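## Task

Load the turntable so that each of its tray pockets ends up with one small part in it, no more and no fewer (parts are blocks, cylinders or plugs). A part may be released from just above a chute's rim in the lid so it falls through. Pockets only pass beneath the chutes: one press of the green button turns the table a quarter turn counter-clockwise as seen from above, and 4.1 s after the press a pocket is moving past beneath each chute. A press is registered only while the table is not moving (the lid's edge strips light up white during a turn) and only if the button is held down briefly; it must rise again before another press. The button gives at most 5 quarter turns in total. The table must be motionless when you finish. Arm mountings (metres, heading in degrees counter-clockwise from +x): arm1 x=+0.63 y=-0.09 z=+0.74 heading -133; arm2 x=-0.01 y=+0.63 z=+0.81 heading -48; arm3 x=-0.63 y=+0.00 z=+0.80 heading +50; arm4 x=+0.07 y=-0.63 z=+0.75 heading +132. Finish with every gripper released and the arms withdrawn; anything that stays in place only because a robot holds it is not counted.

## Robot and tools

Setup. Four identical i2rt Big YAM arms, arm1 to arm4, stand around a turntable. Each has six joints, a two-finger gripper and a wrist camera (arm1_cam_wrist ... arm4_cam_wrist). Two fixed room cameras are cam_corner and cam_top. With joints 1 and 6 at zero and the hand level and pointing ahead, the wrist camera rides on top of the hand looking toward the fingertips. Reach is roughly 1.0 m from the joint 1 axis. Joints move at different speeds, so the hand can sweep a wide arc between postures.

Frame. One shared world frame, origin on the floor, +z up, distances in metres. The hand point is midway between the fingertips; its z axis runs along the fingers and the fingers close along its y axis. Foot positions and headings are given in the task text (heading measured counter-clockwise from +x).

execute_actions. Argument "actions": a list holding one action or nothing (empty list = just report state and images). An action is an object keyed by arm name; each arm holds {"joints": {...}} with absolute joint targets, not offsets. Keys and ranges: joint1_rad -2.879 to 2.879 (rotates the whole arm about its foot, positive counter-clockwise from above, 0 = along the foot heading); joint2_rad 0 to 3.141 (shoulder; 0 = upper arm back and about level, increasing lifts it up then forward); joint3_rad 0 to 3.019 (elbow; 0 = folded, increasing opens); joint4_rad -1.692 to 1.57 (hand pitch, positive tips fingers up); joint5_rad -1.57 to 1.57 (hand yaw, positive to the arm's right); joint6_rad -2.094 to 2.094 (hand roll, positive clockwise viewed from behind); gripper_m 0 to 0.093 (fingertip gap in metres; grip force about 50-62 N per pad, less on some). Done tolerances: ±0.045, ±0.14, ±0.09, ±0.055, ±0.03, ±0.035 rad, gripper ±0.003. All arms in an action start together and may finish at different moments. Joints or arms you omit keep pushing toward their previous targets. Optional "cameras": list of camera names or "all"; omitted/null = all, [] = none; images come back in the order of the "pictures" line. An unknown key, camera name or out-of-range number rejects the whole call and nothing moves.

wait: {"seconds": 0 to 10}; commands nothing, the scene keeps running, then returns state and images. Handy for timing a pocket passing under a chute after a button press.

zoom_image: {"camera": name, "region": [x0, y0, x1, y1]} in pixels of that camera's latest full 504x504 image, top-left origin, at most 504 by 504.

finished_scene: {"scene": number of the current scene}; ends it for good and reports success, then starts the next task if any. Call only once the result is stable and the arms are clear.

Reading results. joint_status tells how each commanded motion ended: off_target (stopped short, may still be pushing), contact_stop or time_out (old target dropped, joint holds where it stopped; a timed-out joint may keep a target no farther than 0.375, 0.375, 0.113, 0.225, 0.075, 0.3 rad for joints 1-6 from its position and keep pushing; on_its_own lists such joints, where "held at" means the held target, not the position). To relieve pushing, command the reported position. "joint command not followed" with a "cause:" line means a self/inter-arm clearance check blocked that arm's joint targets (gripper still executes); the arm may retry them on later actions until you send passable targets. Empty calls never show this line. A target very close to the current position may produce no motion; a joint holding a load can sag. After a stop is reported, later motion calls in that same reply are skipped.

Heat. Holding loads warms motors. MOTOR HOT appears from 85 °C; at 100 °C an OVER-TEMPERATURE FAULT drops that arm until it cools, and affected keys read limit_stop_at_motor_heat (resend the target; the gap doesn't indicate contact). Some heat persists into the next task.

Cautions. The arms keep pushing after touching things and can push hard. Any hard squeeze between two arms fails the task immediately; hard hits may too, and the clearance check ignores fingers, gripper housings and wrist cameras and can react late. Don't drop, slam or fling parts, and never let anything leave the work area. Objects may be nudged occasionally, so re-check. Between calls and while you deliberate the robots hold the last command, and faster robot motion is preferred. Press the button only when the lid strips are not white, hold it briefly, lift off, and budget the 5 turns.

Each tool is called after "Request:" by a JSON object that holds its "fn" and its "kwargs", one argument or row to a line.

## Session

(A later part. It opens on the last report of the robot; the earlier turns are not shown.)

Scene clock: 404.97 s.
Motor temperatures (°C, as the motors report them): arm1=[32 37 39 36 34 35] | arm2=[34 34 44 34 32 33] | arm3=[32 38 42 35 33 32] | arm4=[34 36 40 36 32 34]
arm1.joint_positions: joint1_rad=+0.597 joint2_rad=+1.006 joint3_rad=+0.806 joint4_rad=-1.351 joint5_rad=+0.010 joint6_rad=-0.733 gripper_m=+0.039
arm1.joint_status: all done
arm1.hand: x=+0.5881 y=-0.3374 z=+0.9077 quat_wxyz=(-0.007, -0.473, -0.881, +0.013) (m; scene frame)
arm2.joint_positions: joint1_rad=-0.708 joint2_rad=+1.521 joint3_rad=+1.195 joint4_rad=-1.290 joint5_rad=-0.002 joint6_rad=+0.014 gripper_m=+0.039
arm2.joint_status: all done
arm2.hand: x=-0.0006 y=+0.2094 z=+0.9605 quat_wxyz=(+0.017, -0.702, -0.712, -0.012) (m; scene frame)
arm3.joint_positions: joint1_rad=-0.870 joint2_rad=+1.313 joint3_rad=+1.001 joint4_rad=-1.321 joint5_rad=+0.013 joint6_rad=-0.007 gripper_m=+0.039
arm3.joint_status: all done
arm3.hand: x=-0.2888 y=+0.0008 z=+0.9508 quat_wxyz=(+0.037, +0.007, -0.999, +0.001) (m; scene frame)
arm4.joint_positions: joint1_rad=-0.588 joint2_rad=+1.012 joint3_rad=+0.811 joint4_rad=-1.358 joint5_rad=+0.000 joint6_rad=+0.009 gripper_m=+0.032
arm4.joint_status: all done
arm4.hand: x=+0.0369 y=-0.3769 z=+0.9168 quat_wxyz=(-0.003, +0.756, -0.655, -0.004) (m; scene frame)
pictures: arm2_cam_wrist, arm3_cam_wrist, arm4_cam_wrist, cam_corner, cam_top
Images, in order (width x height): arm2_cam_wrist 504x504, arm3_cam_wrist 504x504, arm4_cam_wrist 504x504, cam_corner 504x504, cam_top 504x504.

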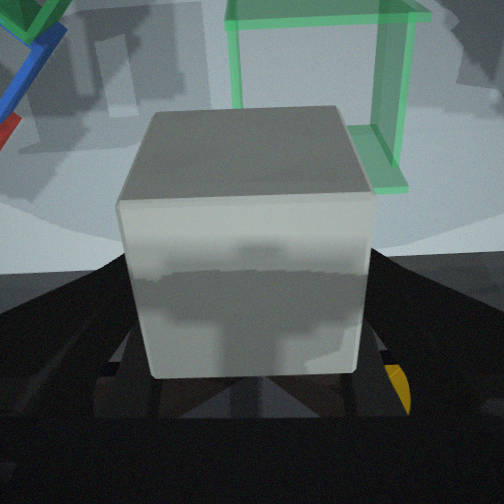

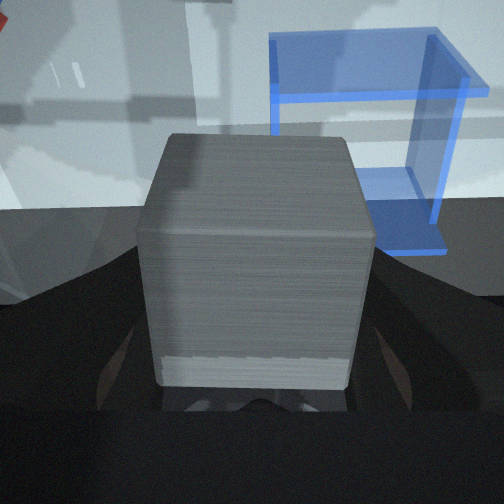

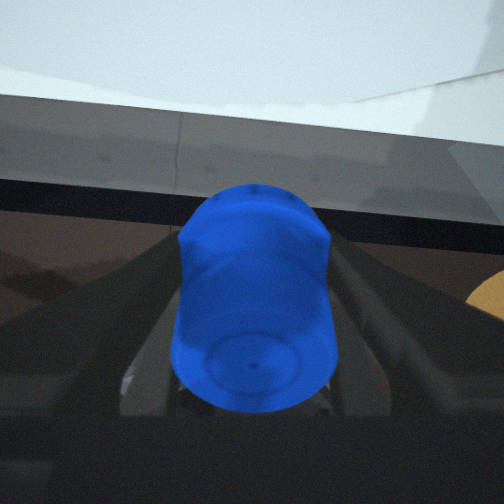

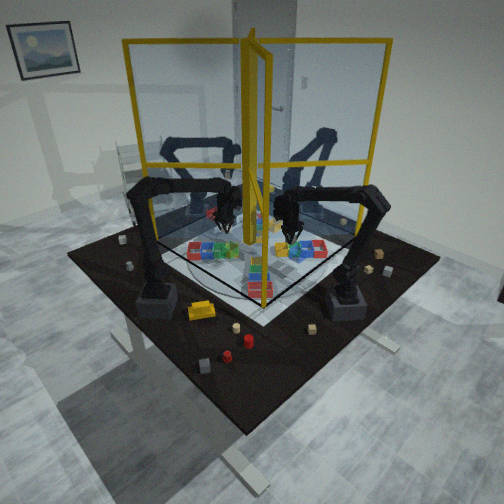

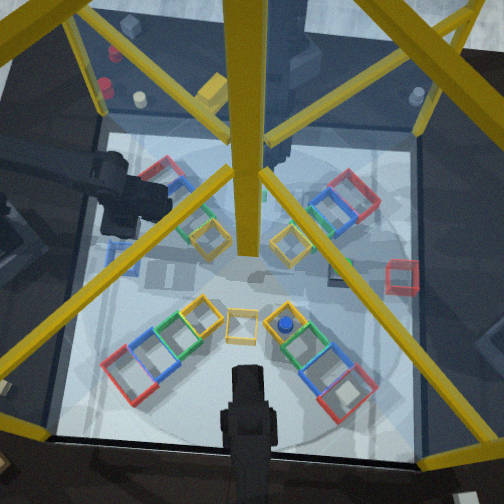

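Request:
{"fn": "execute_actions", "kwargs": {
  "actions": [
    {"arm1":{"joints":{"joint2_rad":0.78,"joint3_rad":0.793,"joint4_rad":-1.588}},"arm2":{"joints":{"joint1_rad":-0.777,"joint2_rad":1.483,"joint3_rad":1.139,"joint4_rad":-1.207}},"arm3":{"joints":{"joint1_rad":-1.006,"joint2_rad":1.189,"joint3_rad":0.898,"joint4_rad":-1.26}},"arm4":{"joints":{"joint1_rad":-0.546,"joint2_rad":1.476,"joint3_rad":1.387,"joint4_rad":-1.448}}}
  ],
  "cameras": ["arm2_cam_wrist","arm3_cam_wrist","arm4_cam_wrist","cam_top"]
}}

Request:
{"fn": "execute_actions", "kwargs": {
  "actions": [
    {"arm1":{"joints":{"joint1_rad":-0.965,"joint6_rad":0.0}}}
  ],
  "cameras": ["arm1_cam_wrist"]
}}

Scene clock: 460.10 s.
Motor temperatures (°C, as the motors report them): arm1=[32 35 41 35 34 35] | arm2=[34 36 48 34 32 33] | arm3=[32 38 46 35 33 32] | arm4=[34 35 42 36 32 34]
arm1.joint_positions: joint1_rad=+0.597 joint2_rad=+0.769 joint3_rad=+0.800 joint4_rad=-1.574 joint5_rad=+0.010 joint6_rad=-0.733 gripper_m=+0.039
arm1.joint_status: all done
arm1.hand: x=+0.5978 y=-0.2674 z=+0.9507 quat_wxyz=(-0.008, -0.473, -0.881, +0.016) (m; scene frame)
arm2.joint_positions: joint1_rad=-0.783 joint2_rad=+1.478 joint3_rad=+1.140 joint4_rad=-1.220 joint5_rad=-0.002 joint6_rad=+0.014 gripper_m=+0.039
arm2.joint_status: all done
arm2.hand: x=-0.0319 y=+0.2132 z=+0.9578 quat_wxyz=(-0.004, -0.728, -0.686, +0.009) (m; scene frame)
arm3.joint_positions: joint1_rad=-1.012 joint2_rad=+1.194 joint3_rad=+0.892 joint4_rad=-1.272 joint5_rad=+0.013 joint6_rad=-0.007 gripper_m=+0.039
arm3.joint_status: all done
arm3.hand: x=-0.3218 y=-0.0429 z=+0.9476 quat_wxyz=(+0.009, -0.065, -0.998, +0.001) (m; scene frame)
arm4.joint_positions: joint1_rad=-0.556 joint2_rad=+1.478 joint3_rad=+1.331 joint4_rad=-1.447 joint5_rad=+0.000 joint6_rad=+0.009 gripper_m=+0.032
arm4.joint_status: all done
arm4.hand: x=-0.0025 y=-0.2103 z=+0.9634 quat_wxyz=(+0.008, +0.766, -0.643, +0.009) (m; scene frame)
pictures: arm2_cam_wrist, arm3_cam_wrist, arm4_cam_wrist, cam_top
Images, in order (width x height): arm2_cam_wrist 504x504, arm3_cam_wrist 504x504, arm4_cam_wrist 504x504, cam_top 504x504.

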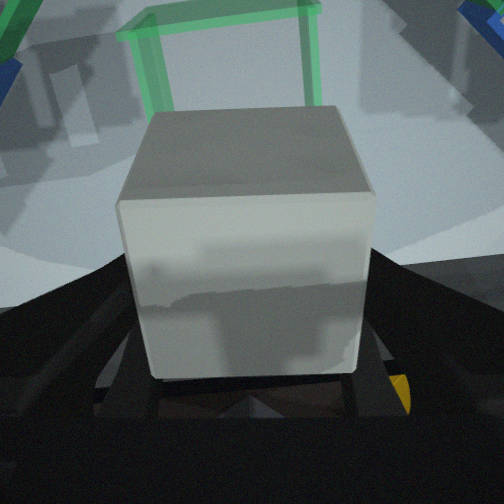

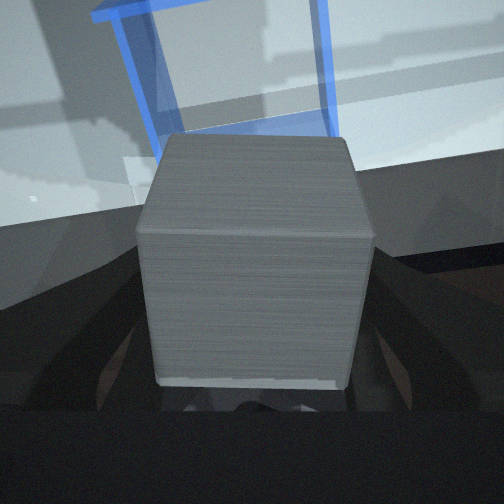

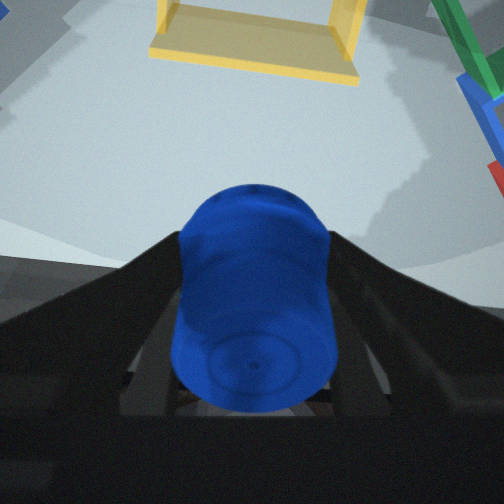

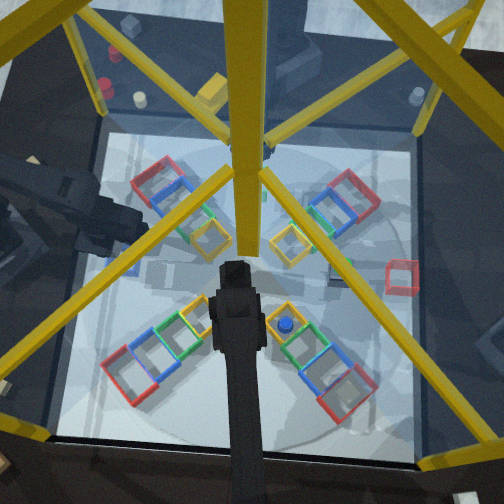

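Scene clock: 461.87 s.
Motor temperatures (°C, as the motors report them): arm1=[32 35 41 35 34 35] | arm2=[34 36 48 34 32 33] | arm3=[32 38 45 35 33 32] | arm4=[34 35 42 36 32 34]
arm1.joint_positions: joint1_rad=-0.960 joint2_rad=+0.770 joint3_rad=+0.800 joint4_rad=-1.574 joint5_rad=+0.011 joint6_rad=-0.008 gripper_m=+0.039
arm1.joint_status: all done
arm1.hand: x=+0.4435 y=-0.0573 z=+0.9463 quat_wxyz=(+0.002, -0.998, +0.062, +0.006) (m; scene frame)
arm2.joint_positions: joint1_rad=-0.783 joint2_rad=+1.478 joint3_rad=+1.140 joint4_rad=-1.220 joint5_rad=-0.002 joint6_rad=+0.014 gripper_m=+0.039
arm2.joint_status: not commanded
arm2.hand: x=-0.0319 y=+0.2132 z=+0.9578 quat_wxyz=(-0.004, -0.728, -0.686, +0.009) (m; scene frame)
arm3.joint_positions: joint1_rad=-1.012 joint2_rad=+1.194 joint3_rad=+0.892 joint4_rad=-1.272 joint5_rad=+0.013 joint6_rad=-0.007 gripper_m=+0.039
arm3.joint_status: not commanded
arm3.hand: x=-0.3218 y=-0.0429 z=+0.9476 quat_wxyz=(+0.009, -0.065, -0.998, +0.001) (m; scene frame)
arm4.joint_positions: joint1_rad=-0.556 joint2_rad=+1.478 joint3_rad=+1.331 joint4_rad=-1.447 joint5_rad=+0.000 joint6_rad=+0.009 gripper_m=+0.032
arm4.joint_status: not commanded
arm4.hand: x=-0.0025 y=-0.2103 z=+0.9634 quat_wxyz=(+0.008, +0.766, -0.643, +0.009) (m; scene frame)
pictures: arm1_cam_wrist
Images, in order (width x height): arm1_cam_wrist 504x504.

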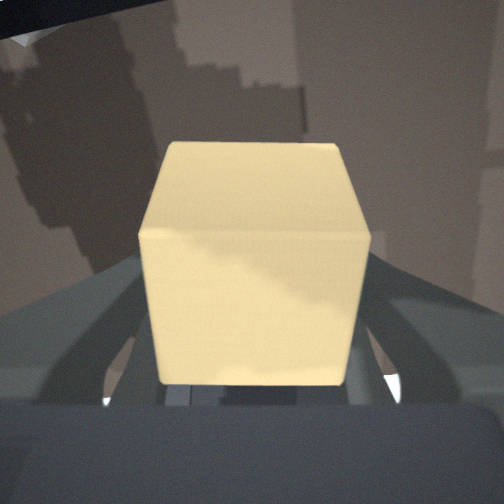

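Request:
{"fn": "execute_actions", "kwargs": {
  "actions": [
    {"arm1":{"joints":{"joint1_rad":-1.157,"joint2_rad":1.019,"joint3_rad":1.005,"joint4_rad":-1.505}},"arm2":{"joints":{"joint1_rad":-0.76,"joint2_rad":1.541,"joint3_rad":1.083,"joint4_rad":-1.102}},"arm3":{"joints":{"joint1_rad":-0.988,"joint2_rad":1.245,"joint3_rad":0.851,"joint4_rad":-1.154}},"arm4":{"joints":{"joint1_rad":-0.58,"joint2_rad":1.45,"joint3_rad":1.172,"joint4_rad":-1.012}}}
  ]
}}

Scene clock: 524.60 s.
Motor temperatures (°C, as the motors report them): arm1=[32 35 42 35 34 35] | arm2=[34 36 45 34 32 33] | arm3=[32 37 43 35 33 32] | arm4=[34 36 49 36 32 34]
arm1.joint_positions: joint1_rad=-1.155 joint2_rad=+1.018 joint3_rad=+0.964 joint4_rad=-1.513 joint5_rad=+0.010 joint6_rad=-0.008 gripper_m=+0.039
arm1.joint_status: all done
arm1.hand: x=+0.3788 y=+0.0028 z=+0.9583 quat_wxyz=(+0.001, -0.987, +0.159, -0.006) (m; scene frame)
arm2.joint_positions: joint1_rad=-0.764 joint2_rad=+1.541 joint3_rad=+1.080 joint4_rad=-1.114 joint5_rad=-0.002 joint6_rad=+0.014 gripper_m=+0.039
arm2.joint_status: all done
arm2.hand: x=-0.0245 y=+0.2111 z=+0.9119 quat_wxyz=(+0.002, -0.722, -0.692, +0.002) (m; scene frame)
arm3.joint_positions: joint1_rad=-0.994 joint2_rad=+1.251 joint3_rad=+0.844 joint4_rad=-1.172 joint5_rad=+0.013 joint6_rad=-0.007 gripper_m=+0.039
arm3.joint_status: all done
arm3.hand: x=-0.3152 y=-0.0377 z=+0.9134 quat_wxyz=(+0.011, -0.056, -0.998, +0.001) (m; scene frame)
arm4.joint_positions: joint1_rad=-0.569 joint2_rad=+1.458 joint3_rad=+1.171 joint4_rad=-1.026 joint5_rad=+0.000 joint6_rad=+0.009 gripper_m=+0.032
arm4.joint_status: all done
arm4.hand: x=-0.0055 y=-0.1608 z=+0.9195 quat_wxyz=(-0.082, +0.756, -0.642, -0.098) (m; scene frame)
pictures: arm1_cam_wrist, arm2_cam_wrist, arm3_cam_wrist, arm4_cam_wrist, cam_corner, cam_top
Images, in order (width x height): arm1_cam_wrist 504x504, arm2_cam_wrist 504x504, arm3_cam_wrist 504x504, arm4_cam_wrist 504x504, cam_corner 504x504, cam_top 504x504.

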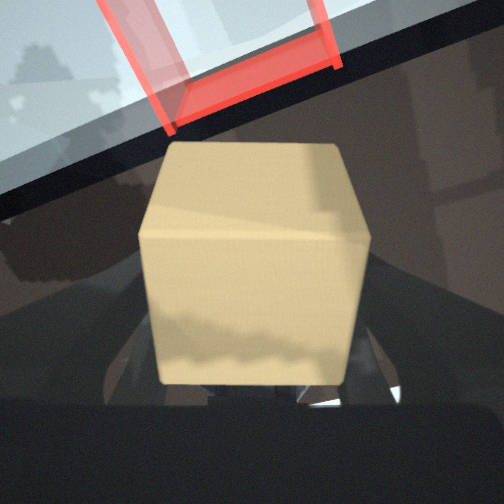

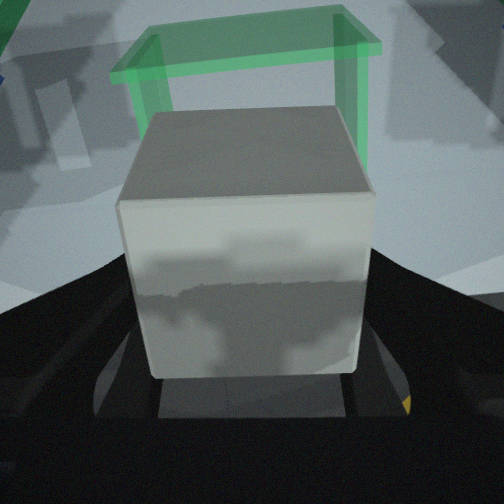

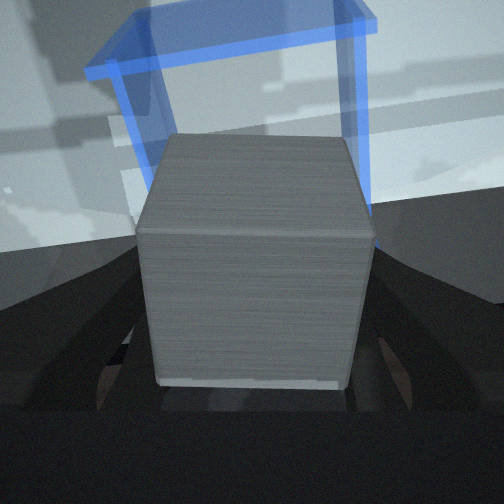

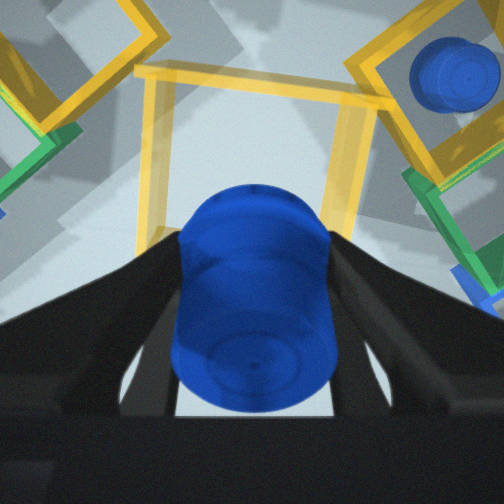

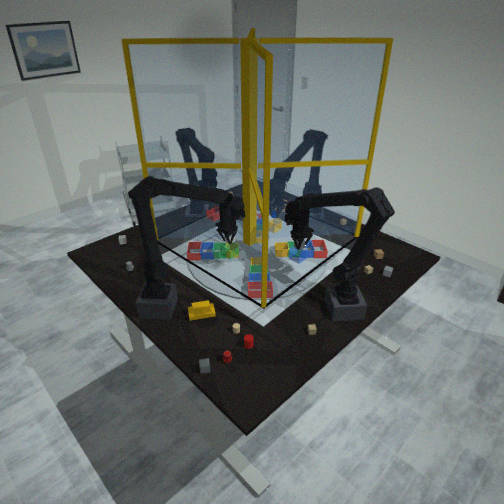

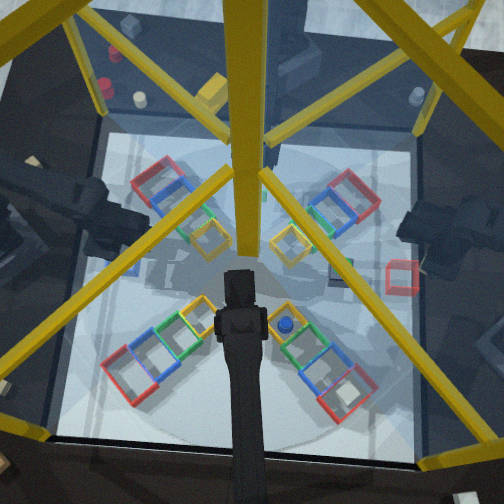

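Request:
{"fn": "execute_actions", "kwargs": {
  "actions": [
    {"arm1":{"joints":{"joint1_rad":-0.985,"joint2_rad":1.417,"joint3_rad":1.382,"joint4_rad":-1.483}},"arm2":{"joints":{"joint6_rad":-0.09}},"arm3":{"joints":{"joint6_rad":-0.165}}}
  ],
  "cameras": ["arm1_cam_wrist","arm2_cam_wrist","arm3_cam_wrist","cam_top"]
}}

Scene clock: 564.70 s.
Motor temperatures (°C, as the motors report them): arm1=[32 35 47 35 34 35] | arm2=[34 36 46 34 32 33] | arm3=[32 38 43 35 33 32] | arm4=[34 37 45 36 32 34]
arm1.joint_positions: joint1_rad=-0.982 joint2_rad=+1.416 joint3_rad=+1.332 joint4_rad=-1.492 joint5_rad=+0.010 joint6_rad=-0.007 gripper_m=+0.039
arm1.joint_status: all done
arm1.hand: x=+0.2222 y=-0.0183 z=+0.9713 quat_wxyz=(+0.000, -0.997, +0.074, -0.010) (m; scene frame)
arm2.joint_positions: joint1_rad=-0.764 joint2_rad=+1.541 joint3_rad=+1.080 joint4_rad=-1.114 joint5_rad=-0.002 joint6_rad=-0.078 gripper_m=+0.039
arm2.joint_status: all done
arm2.hand: x=-0.0245 y=+0.2111 z=+0.9119 quat_wxyz=(+0.002, -0.689, -0.725, +0.002) (m; scene frame)
arm3.joint_positions: joint1_rad=-0.994 joint2_rad=+1.251 joint3_rad=+0.844 joint4_rad=-1.172 joint5_rad=+0.013 joint6_rad=-0.157 gripper_m=+0.039
arm3.joint_status: all done
arm3.hand: x=-0.3152 y=-0.0377 z=+0.9134 quat_wxyz=(+0.011, +0.020, -1.000, +0.000) (m; scene frame)
arm4.joint_positions: joint1_rad=-0.569 joint2_rad=+1.458 joint3_rad=+1.171 joint4_rad=-1.026 joint5_rad=+0.000 joint6_rad=+0.009 gripper_m=+0.032
arm4.joint_status: not commanded
arm4.hand: x=-0.0055 y=-0.1608 z=+0.9195 quat_wxyz=(-0.082, +0.756, -0.642, -0.098) (m; scene frame)
pictures: arm1_cam_wrist, arm2_cam_wrist, arm3_cam_wrist, cam_top
Images, in order (width x height): arm1_cam_wrist 504x504, arm2_cam_wrist 504x504, arm3_cam_wrist 504x504, cam_top 504x504.

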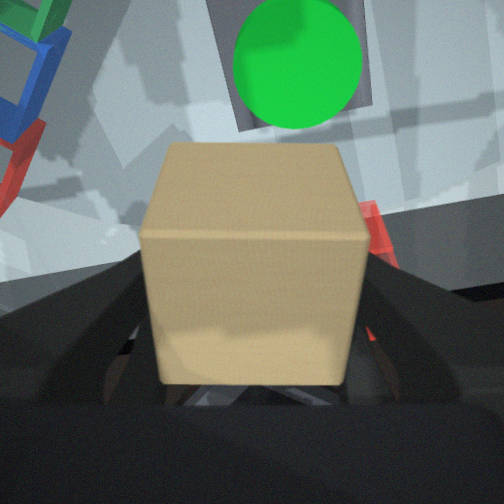

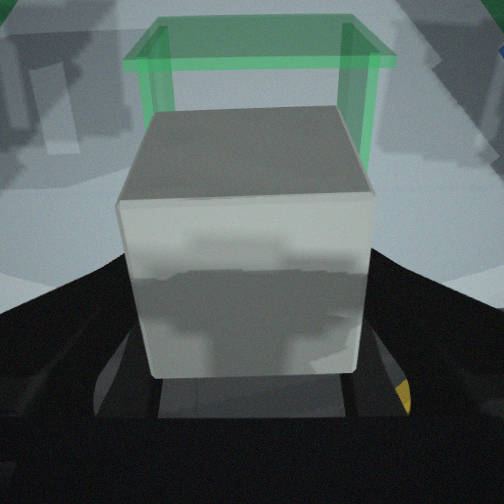

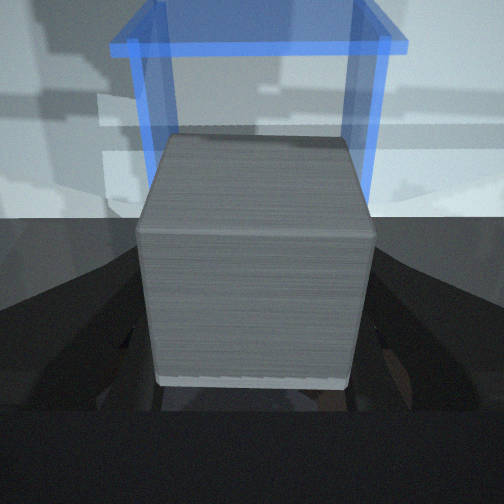

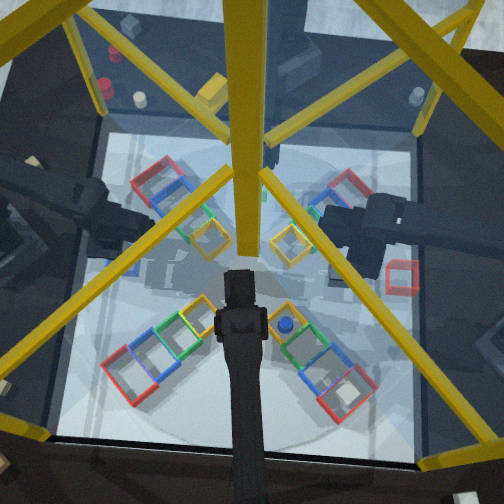

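Request:
{"fn": "execute_actions", "kwargs": {
  "actions": [
    {"arm1":{"joints":{"joint1_rad":-1.07}}}
  ],
  "cameras": ["arm1_cam_wrist","cam_corner"]
}}

Scene clock: 624.30 s.
Motor temperatures (°C, as the motors report them): arm1=[32 36 50 35 34 35] | arm2=[34 36 46 34 32 33] | arm3=[32 37 44 35 33 32] | arm4=[34 37 45 36 32 34]
arm1.joint_positions: joint1_rad=-1.076 joint2_rad=+1.416 joint3_rad=+1.332 joint4_rad=-1.492 joint5_rad=+0.010 joint6_rad=-0.007 gripper_m=+0.039
arm1.joint_status: all done
arm1.hand: x=+0.2301 y=+0.0192 z=+0.9711 quat_wxyz=(+0.000, -0.993, +0.120, -0.011) (m; scene frame)
arm2.joint_positions: joint1_rad=-0.764 joint2_rad=+1.541 joint3_rad=+1.080 joint4_rad=-1.114 joint5_rad=-0.002 joint6_rad=-0.078 gripper_m=+0.039
arm2.joint_status: not commanded
arm2.hand: x=-0.0245 y=+0.2111 z=+0.9119 quat_wxyz=(+0.002, -0.689, -0.725, +0.002) (m; scene frame)
arm3.joint_positions: joint1_rad=-0.994 joint2_rad=+1.251 joint3_rad=+0.844 joint4_rad=-1.172 joint5_rad=+0.013 joint6_rad=-0.157 gripper_m=+0.039
arm3.joint_status: not commanded
arm3.hand: x=-0.3152 y=-0.0377 z=+0.9134 quat_wxyz=(+0.011, +0.020, -1.000, +0.000) (m; scene frame)
arm4.joint_positions: joint1_rad=-0.569 joint2_rad=+1.458 joint3_rad=+1.171 joint4_rad=-1.026 joint5_rad=+0.000 joint6_rad=+0.009 gripper_m=+0.032
arm4.joint_status: not commanded
arm4.hand: x=-0.0055 y=-0.1608 z=+0.9195 quat_wxyz=(-0.082, +0.756, -0.642, -0.098) (m; scene frame)
pictures: arm1_cam_wrist, cam_corner
Images, in order (width x height): arm1_cam_wrist 504x504, cam_corner 504x504.

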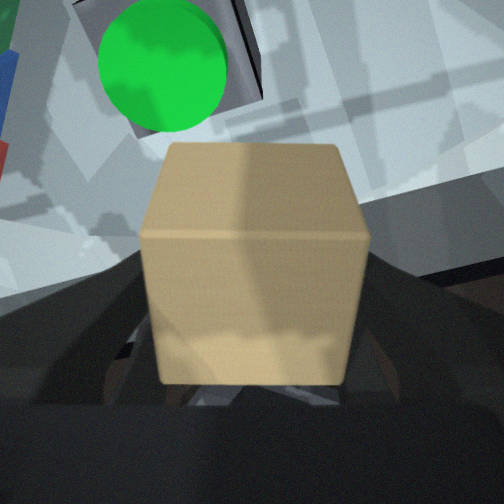

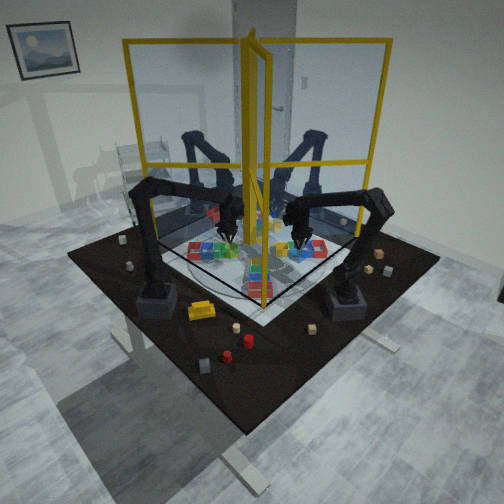

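Request:
{"fn": "execute_actions", "kwargs": {
  "actions": [
    {"arm1":{"joints":{"joint1_rad":-1.016,"joint2_rad":1.486,"joint4_rad":-1.40}},"arm2":{"joints":{"gripper_m":0.035}},"arm3":{"joints":{"gripper_m":0.035}},"arm4":{"joints":{"gripper_m":0.029}}}
  ],
  "cameras": ["arm1_cam_wrist","arm4_cam_wrist","cam_corner"]
}}

Scene clock: 693.27 s.
Motor temperatures (°C, as the motors report them): arm1=[32 36 52 35 34 35] | arm2=[34 37 47 34 32 33] | arm3=[32 37 44 35 33 32] | arm4=[34 37 45 36 32 34]
arm1.joint_positions: joint1_rad=-1.015 joint2_rad=+1.474 joint3_rad=+1.337 joint4_rad=-1.416 joint5_rad=+0.010 joint6_rad=-0.007 gripper_m=+0.039
arm1.joint_status: all done
arm1.hand: x=+0.1995 y=-0.0005 z=+0.9497 quat_wxyz=(+0.001, -0.996, +0.090, +0.001) (m; scene frame)
arm2.joint_positions: joint1_rad=-0.764 joint2_rad=+1.541 joint3_rad=+1.080 joint4_rad=-1.114 joint5_rad=-0.002 joint6_rad=-0.078 gripper_m=+0.039
arm2.joint_status: gripper_m off_target (ended at +0.039, target +0.035)
arm2.hand: x=-0.0245 y=+0.2111 z=+0.9119 quat_wxyz=(+0.002, -0.689, -0.725, +0.002) (m; scene frame)
arm3.joint_positions: joint1_rad=-0.994 joint2_rad=+1.251 joint3_rad=+0.844 joint4_rad=-1.172 joint5_rad=+0.013 joint6_rad=-0.157 gripper_m=+0.039
arm3.joint_status: gripper_m off_target (ended at +0.039, target +0.035)
arm3.hand: x=-0.3152 y=-0.0377 z=+0.9134 quat_wxyz=(+0.011, +0.020, -1.000, +0.000) (m; scene frame)
arm4.joint_positions: joint1_rad=-0.569 joint2_rad=+1.458 joint3_rad=+1.171 joint4_rad=-1.026 joint5_rad=+0.000 joint6_rad=+0.009 gripper_m=+0.032
arm4.joint_status: all done
arm4.hand: x=-0.0055 y=-0.1608 z=+0.9195 quat_wxyz=(-0.082, +0.756, -0.642, -0.098) (m; scene frame)
pictures: arm1_cam_wrist, arm4_cam_wrist, cam_corner
Images, in order (width x height): arm1_cam_wrist 504x504, arm4_cam_wrist 504x504, cam_corner 504x504.

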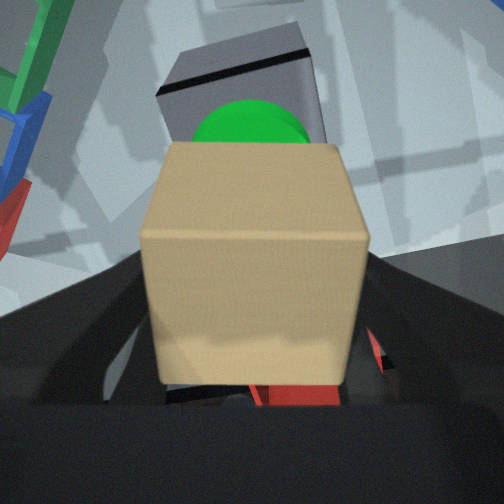

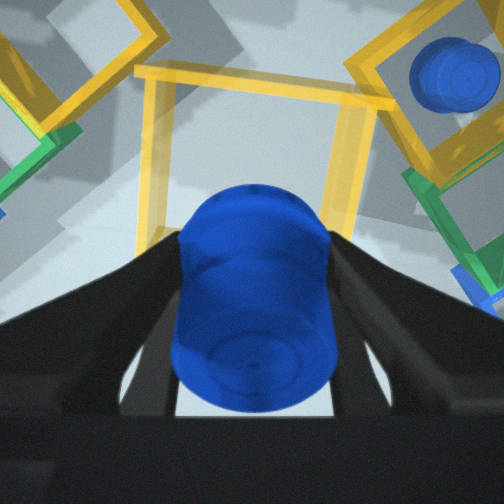

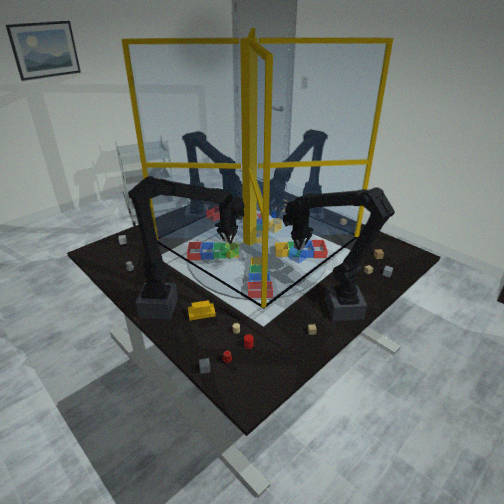

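Request:
{"fn": "execute_actions", "kwargs": {
  "actions": [
    {"arm1":{"joints":{"joint1_rad":-1.11,"joint2_rad":1.15,"joint4_rad":-1.40}}}
  ],
  "cameras": []
}}

Request:
{"fn": "execute_actions", "kwargs": {
  "actions": [
    {"arm1":{"joints":{"joint3_rad":0.978}}}
  ],
  "cameras": ["arm1_cam_wrist","cam_top"]
}}

Scene clock: 728.93 s.
Motor temperatures (°C, as the motors report them): arm1=[32 37 52 35 34 35] | arm2=[34 37 47 34 32 33] | arm3=[32 37 44 35 33 32] | arm4=[34 37 45 36 32 34]
arm1.joint_positions: joint1_rad=-1.118 joint2_rad=+1.142 joint3_rad=+1.357 joint4_rad=-1.413 joint5_rad=+0.010 joint6_rad=-0.007 gripper_m=+0.039
arm1.joint_status: all done
arm1.hand: x=+0.2535 y=+0.0312 z=+1.0898 quat_wxyz=(+0.028, -0.974, +0.141, +0.175) (m; scene frame)
arm2.joint_positions: joint1_rad=-0.764 joint2_rad=+1.541 joint3_rad=+1.080 joint4_rad=-1.114 joint5_rad=-0.002 joint6_rad=-0.078 gripper_m=+0.039
arm2.joint_status: not commanded
arm2.hand: x=-0.0245 y=+0.2111 z=+0.9119 quat_wxyz=(+0.002, -0.689, -0.725, +0.002) (m; scene frame)
arm3.joint_positions: joint1_rad=-0.994 joint2_rad=+1.251 joint3_rad=+0.844 joint4_rad=-1.172 joint5_rad=+0.013 joint6_rad=-0.157 gripper_m=+0.039
arm3.joint_status: not commanded
arm3.hand: x=-0.3152 y=-0.0377 z=+0.9134 quat_wxyz=(+0.011, +0.020, -1.000, +0.000) (m; scene frame)
arm4.joint_positions: joint1_rad=-0.569 joint2_rad=+1.458 joint3_rad=+1.171 joint4_rad=-1.026 joint5_rad=+0.000 joint6_rad=+0.009 gripper_m=+0.032
arm4.joint_status: not commanded
arm4.hand: x=-0.0055 y=-0.1608 z=+0.9195 quat_wxyz=(-0.082, +0.756, -0.642, -0.098) (m; scene frame)
pictures: none
No camera images: the call's "cameras" was empty. Leave "cameras" out to get every camera's image.

Scene clock: 730.03 s.
Motor temperatures (°C, as the motors report them): arm1=[32 36 52 35 34 35] | arm2=[34 37 47 34 32 33] | arm3=[32 37 44 35 33 32] | arm4=[34 37 45 36 32 34]
arm1.joint_positions: joint1_rad=-1.118 joint2_rad=+1.143 joint3_rad=+0.983 joint4_rad=-1.409 joint5_rad=+0.010 joint6_rad=-0.007 gripper_m=+0.039
arm1.joint_status: all done
arm1.hand: x=+0.3370 y=+0.0051 z=+0.9320 quat_wxyz=(+0.001, -0.990, +0.142, -0.008) (m; scene frame)
arm2.joint_positions: joint1_rad=-0.764 joint2_rad=+1.541 joint3_rad=+1.080 joint4_rad=-1.114 joint5_rad=-0.002 joint6_rad=-0.078 gripper_m=+0.039
arm2.joint_status: not commanded
arm2.hand: x=-0.0245 y=+0.2111 z=+0.9119 quat_wxyz=(+0.002, -0.689, -0.725, +0.002) (m; scene frame)
arm3.joint_positions: joint1_rad=-0.994 joint2_rad=+1.251 joint3_rad=+0.844 joint4_rad=-1.172 joint5_rad=+0.013 joint6_rad=-0.157 gripper_m=+0.039
arm3.joint_status: not commanded
arm3.hand: x=-0.3152 y=-0.0377 z=+0.9134 quat_wxyz=(+0.011, +0.020, -1.000, +0.000) (m; scene frame)
arm4.joint_positions: joint1_rad=-0.569 joint2_rad=+1.458 joint3_rad=+1.171 joint4_rad=-1.026 joint5_rad=+0.000 joint6_rad=+0.009 gripper_m=+0.032
arm4.joint_status: not commanded
arm4.hand: x=-0.0055 y=-0.1608 z=+0.9195 quat_wxyz=(-0.082, +0.756, -0.642, -0.098) (m; scene frame)
pictures: arm1_cam_wrist, cam_top
Images, in order (width x height): arm1_cam_wrist 504x504, cam_top 504x504.

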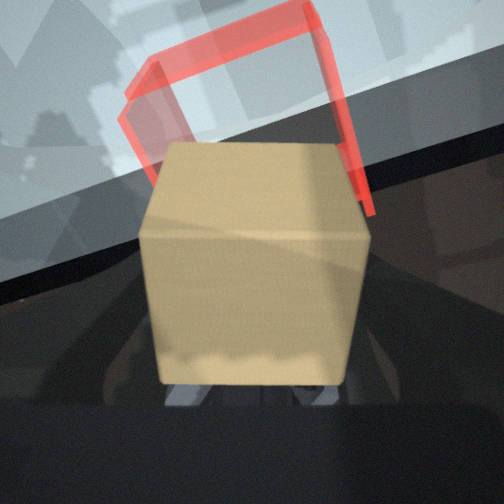

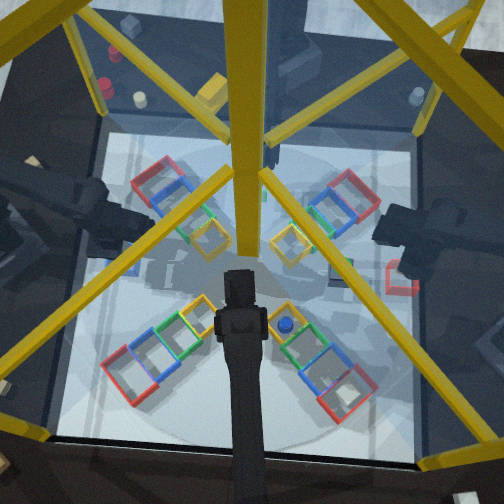

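Request:
{"fn": "execute_actions", "kwargs": {
  "actions": [
    {"arm1":{"joints":{"joint3_rad":1.385,"joint6_rad":-0.33}}}
  ],
  "cameras": []
}}

Request:
{"fn": "execute_actions", "kwargs": {
  "actions": [
    {"arm1":{"joints":{"joint1_rad":-1.016,"joint2_rad":1.486,"joint4_rad":-1.40}}}
  ],
  "cameras": ["arm1_cam_wrist"]
}}

Scene clock: 745.27 s.
Motor temperatures (°C, as the motors report them): arm1=[32 36 49 35 34 35] | arm2=[34 37 47 34 32 33] | arm3=[32 37 44 35 33 32] | arm4=[34 37 45 36 32 34]
arm1.joint_positions: joint1_rad=-1.118 joint2_rad=+1.145 joint3_rad=+1.348 joint4_rad=-1.409 joint5_rad=+0.010 joint6_rad=-0.322 gripper_m=+0.039
arm1.joint_status: all done
arm1.hand: x=+0.2533 y=+0.0312 z=+1.0851 quat_wxyz=(+0.054, -0.985, -0.013, +0.165) (m; scene frame)
arm2.joint_positions: joint1_rad=-0.764 joint2_rad=+1.541 joint3_rad=+1.080 joint4_rad=-1.114 joint5_rad=-0.002 joint6_rad=-0.078 gripper_m=+0.039
arm2.joint_status: not commanded
arm2.hand: x=-0.0245 y=+0.2111 z=+0.9119 quat_wxyz=(+0.002, -0.689, -0.725, +0.002) (m; scene frame)
arm3.joint_positions: joint1_rad=-0.994 joint2_rad=+1.251 joint3_rad=+0.844 joint4_rad=-1.172 joint5_rad=+0.013 joint6_rad=-0.157 gripper_m=+0.039
arm3.joint_status: not commanded
arm3.hand: x=-0.3152 y=-0.0377 z=+0.9134 quat_wxyz=(+0.011, +0.020, -1.000, +0.000) (m; scene frame)
arm4.joint_positions: joint1_rad=-0.569 joint2_rad=+1.458 joint3_rad=+1.171 joint4_rad=-1.026 joint5_rad=+0.000 joint6_rad=+0.009 gripper_m=+0.032
arm4.joint_status: not commanded
arm4.hand: x=-0.0055 y=-0.1608 z=+0.9195 quat_wxyz=(-0.082, +0.756, -0.642, -0.098) (m; scene frame)
pictures: none
No camera images: the call's "cameras" was empty. Leave "cameras" out to get every camera's image.

Scene clock: 746.53 s.
Motor temperatures (°C, as the motors report them): arm1=[32 36 50 35 34 35] | arm2=[34 37 47 34 32 33] | arm3=[32 37 44 35 33 32] | arm4=[34 37 45 36 32 34]
arm1.joint_positions: joint1_rad=-1.013 joint2_rad=+1.496 joint3_rad=+1.353 joint4_rad=-1.409 joint5_rad=+0.010 joint6_rad=-0.323 gripper_m=+0.039
arm1.joint_status: all done
arm1.hand: x=+0.1915 y=+0.0003 z=+0.9469 quat_wxyz=(+0.002, -0.998, -0.068, +0.001) (m; scene frame)
arm2.joint_positions: joint1_rad=-0.764 joint2_rad=+1.541 joint3_rad=+1.080 joint4_rad=-1.114 joint5_rad=-0.002 joint6_rad=-0.078 gripper_m=+0.039
arm2.joint_status: not commanded
arm2.hand: x=-0.0245 y=+0.2111 z=+0.9119 quat_wxyz=(+0.002, -0.689, -0.725, +0.002) (m; scene frame)
arm3.joint_positions: joint1_rad=-0.994 joint2_rad=+1.251 joint3_rad=+0.844 joint4_rad=-1.172 joint5_rad=+0.013 joint6_rad=-0.157 gripper_m=+0.039
arm3.joint_status: not commanded
arm3.hand: x=-0.3152 y=-0.0377 z=+0.9134 quat_wxyz=(+0.011, +0.020, -1.000, +0.000) (m; scene frame)
arm4.joint_positions: joint1_rad=-0.569 joint2_rad=+1.458 joint3_rad=+1.171 joint4_rad=-1.026 joint5_rad=+0.000 joint6_rad=+0.009 gripper_m=+0.032
arm4.joint_status: not commanded
arm4.hand: x=-0.0055 y=-0.1608 z=+0.9195 quat_wxyz=(-0.082, +0.756, -0.642, -0.098) (m; scene frame)
pictures: arm1_cam_wrist
Images, in order (width x height): arm1_cam_wrist 504x504.

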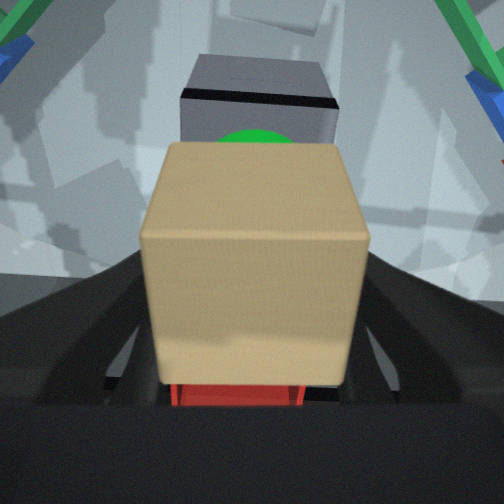

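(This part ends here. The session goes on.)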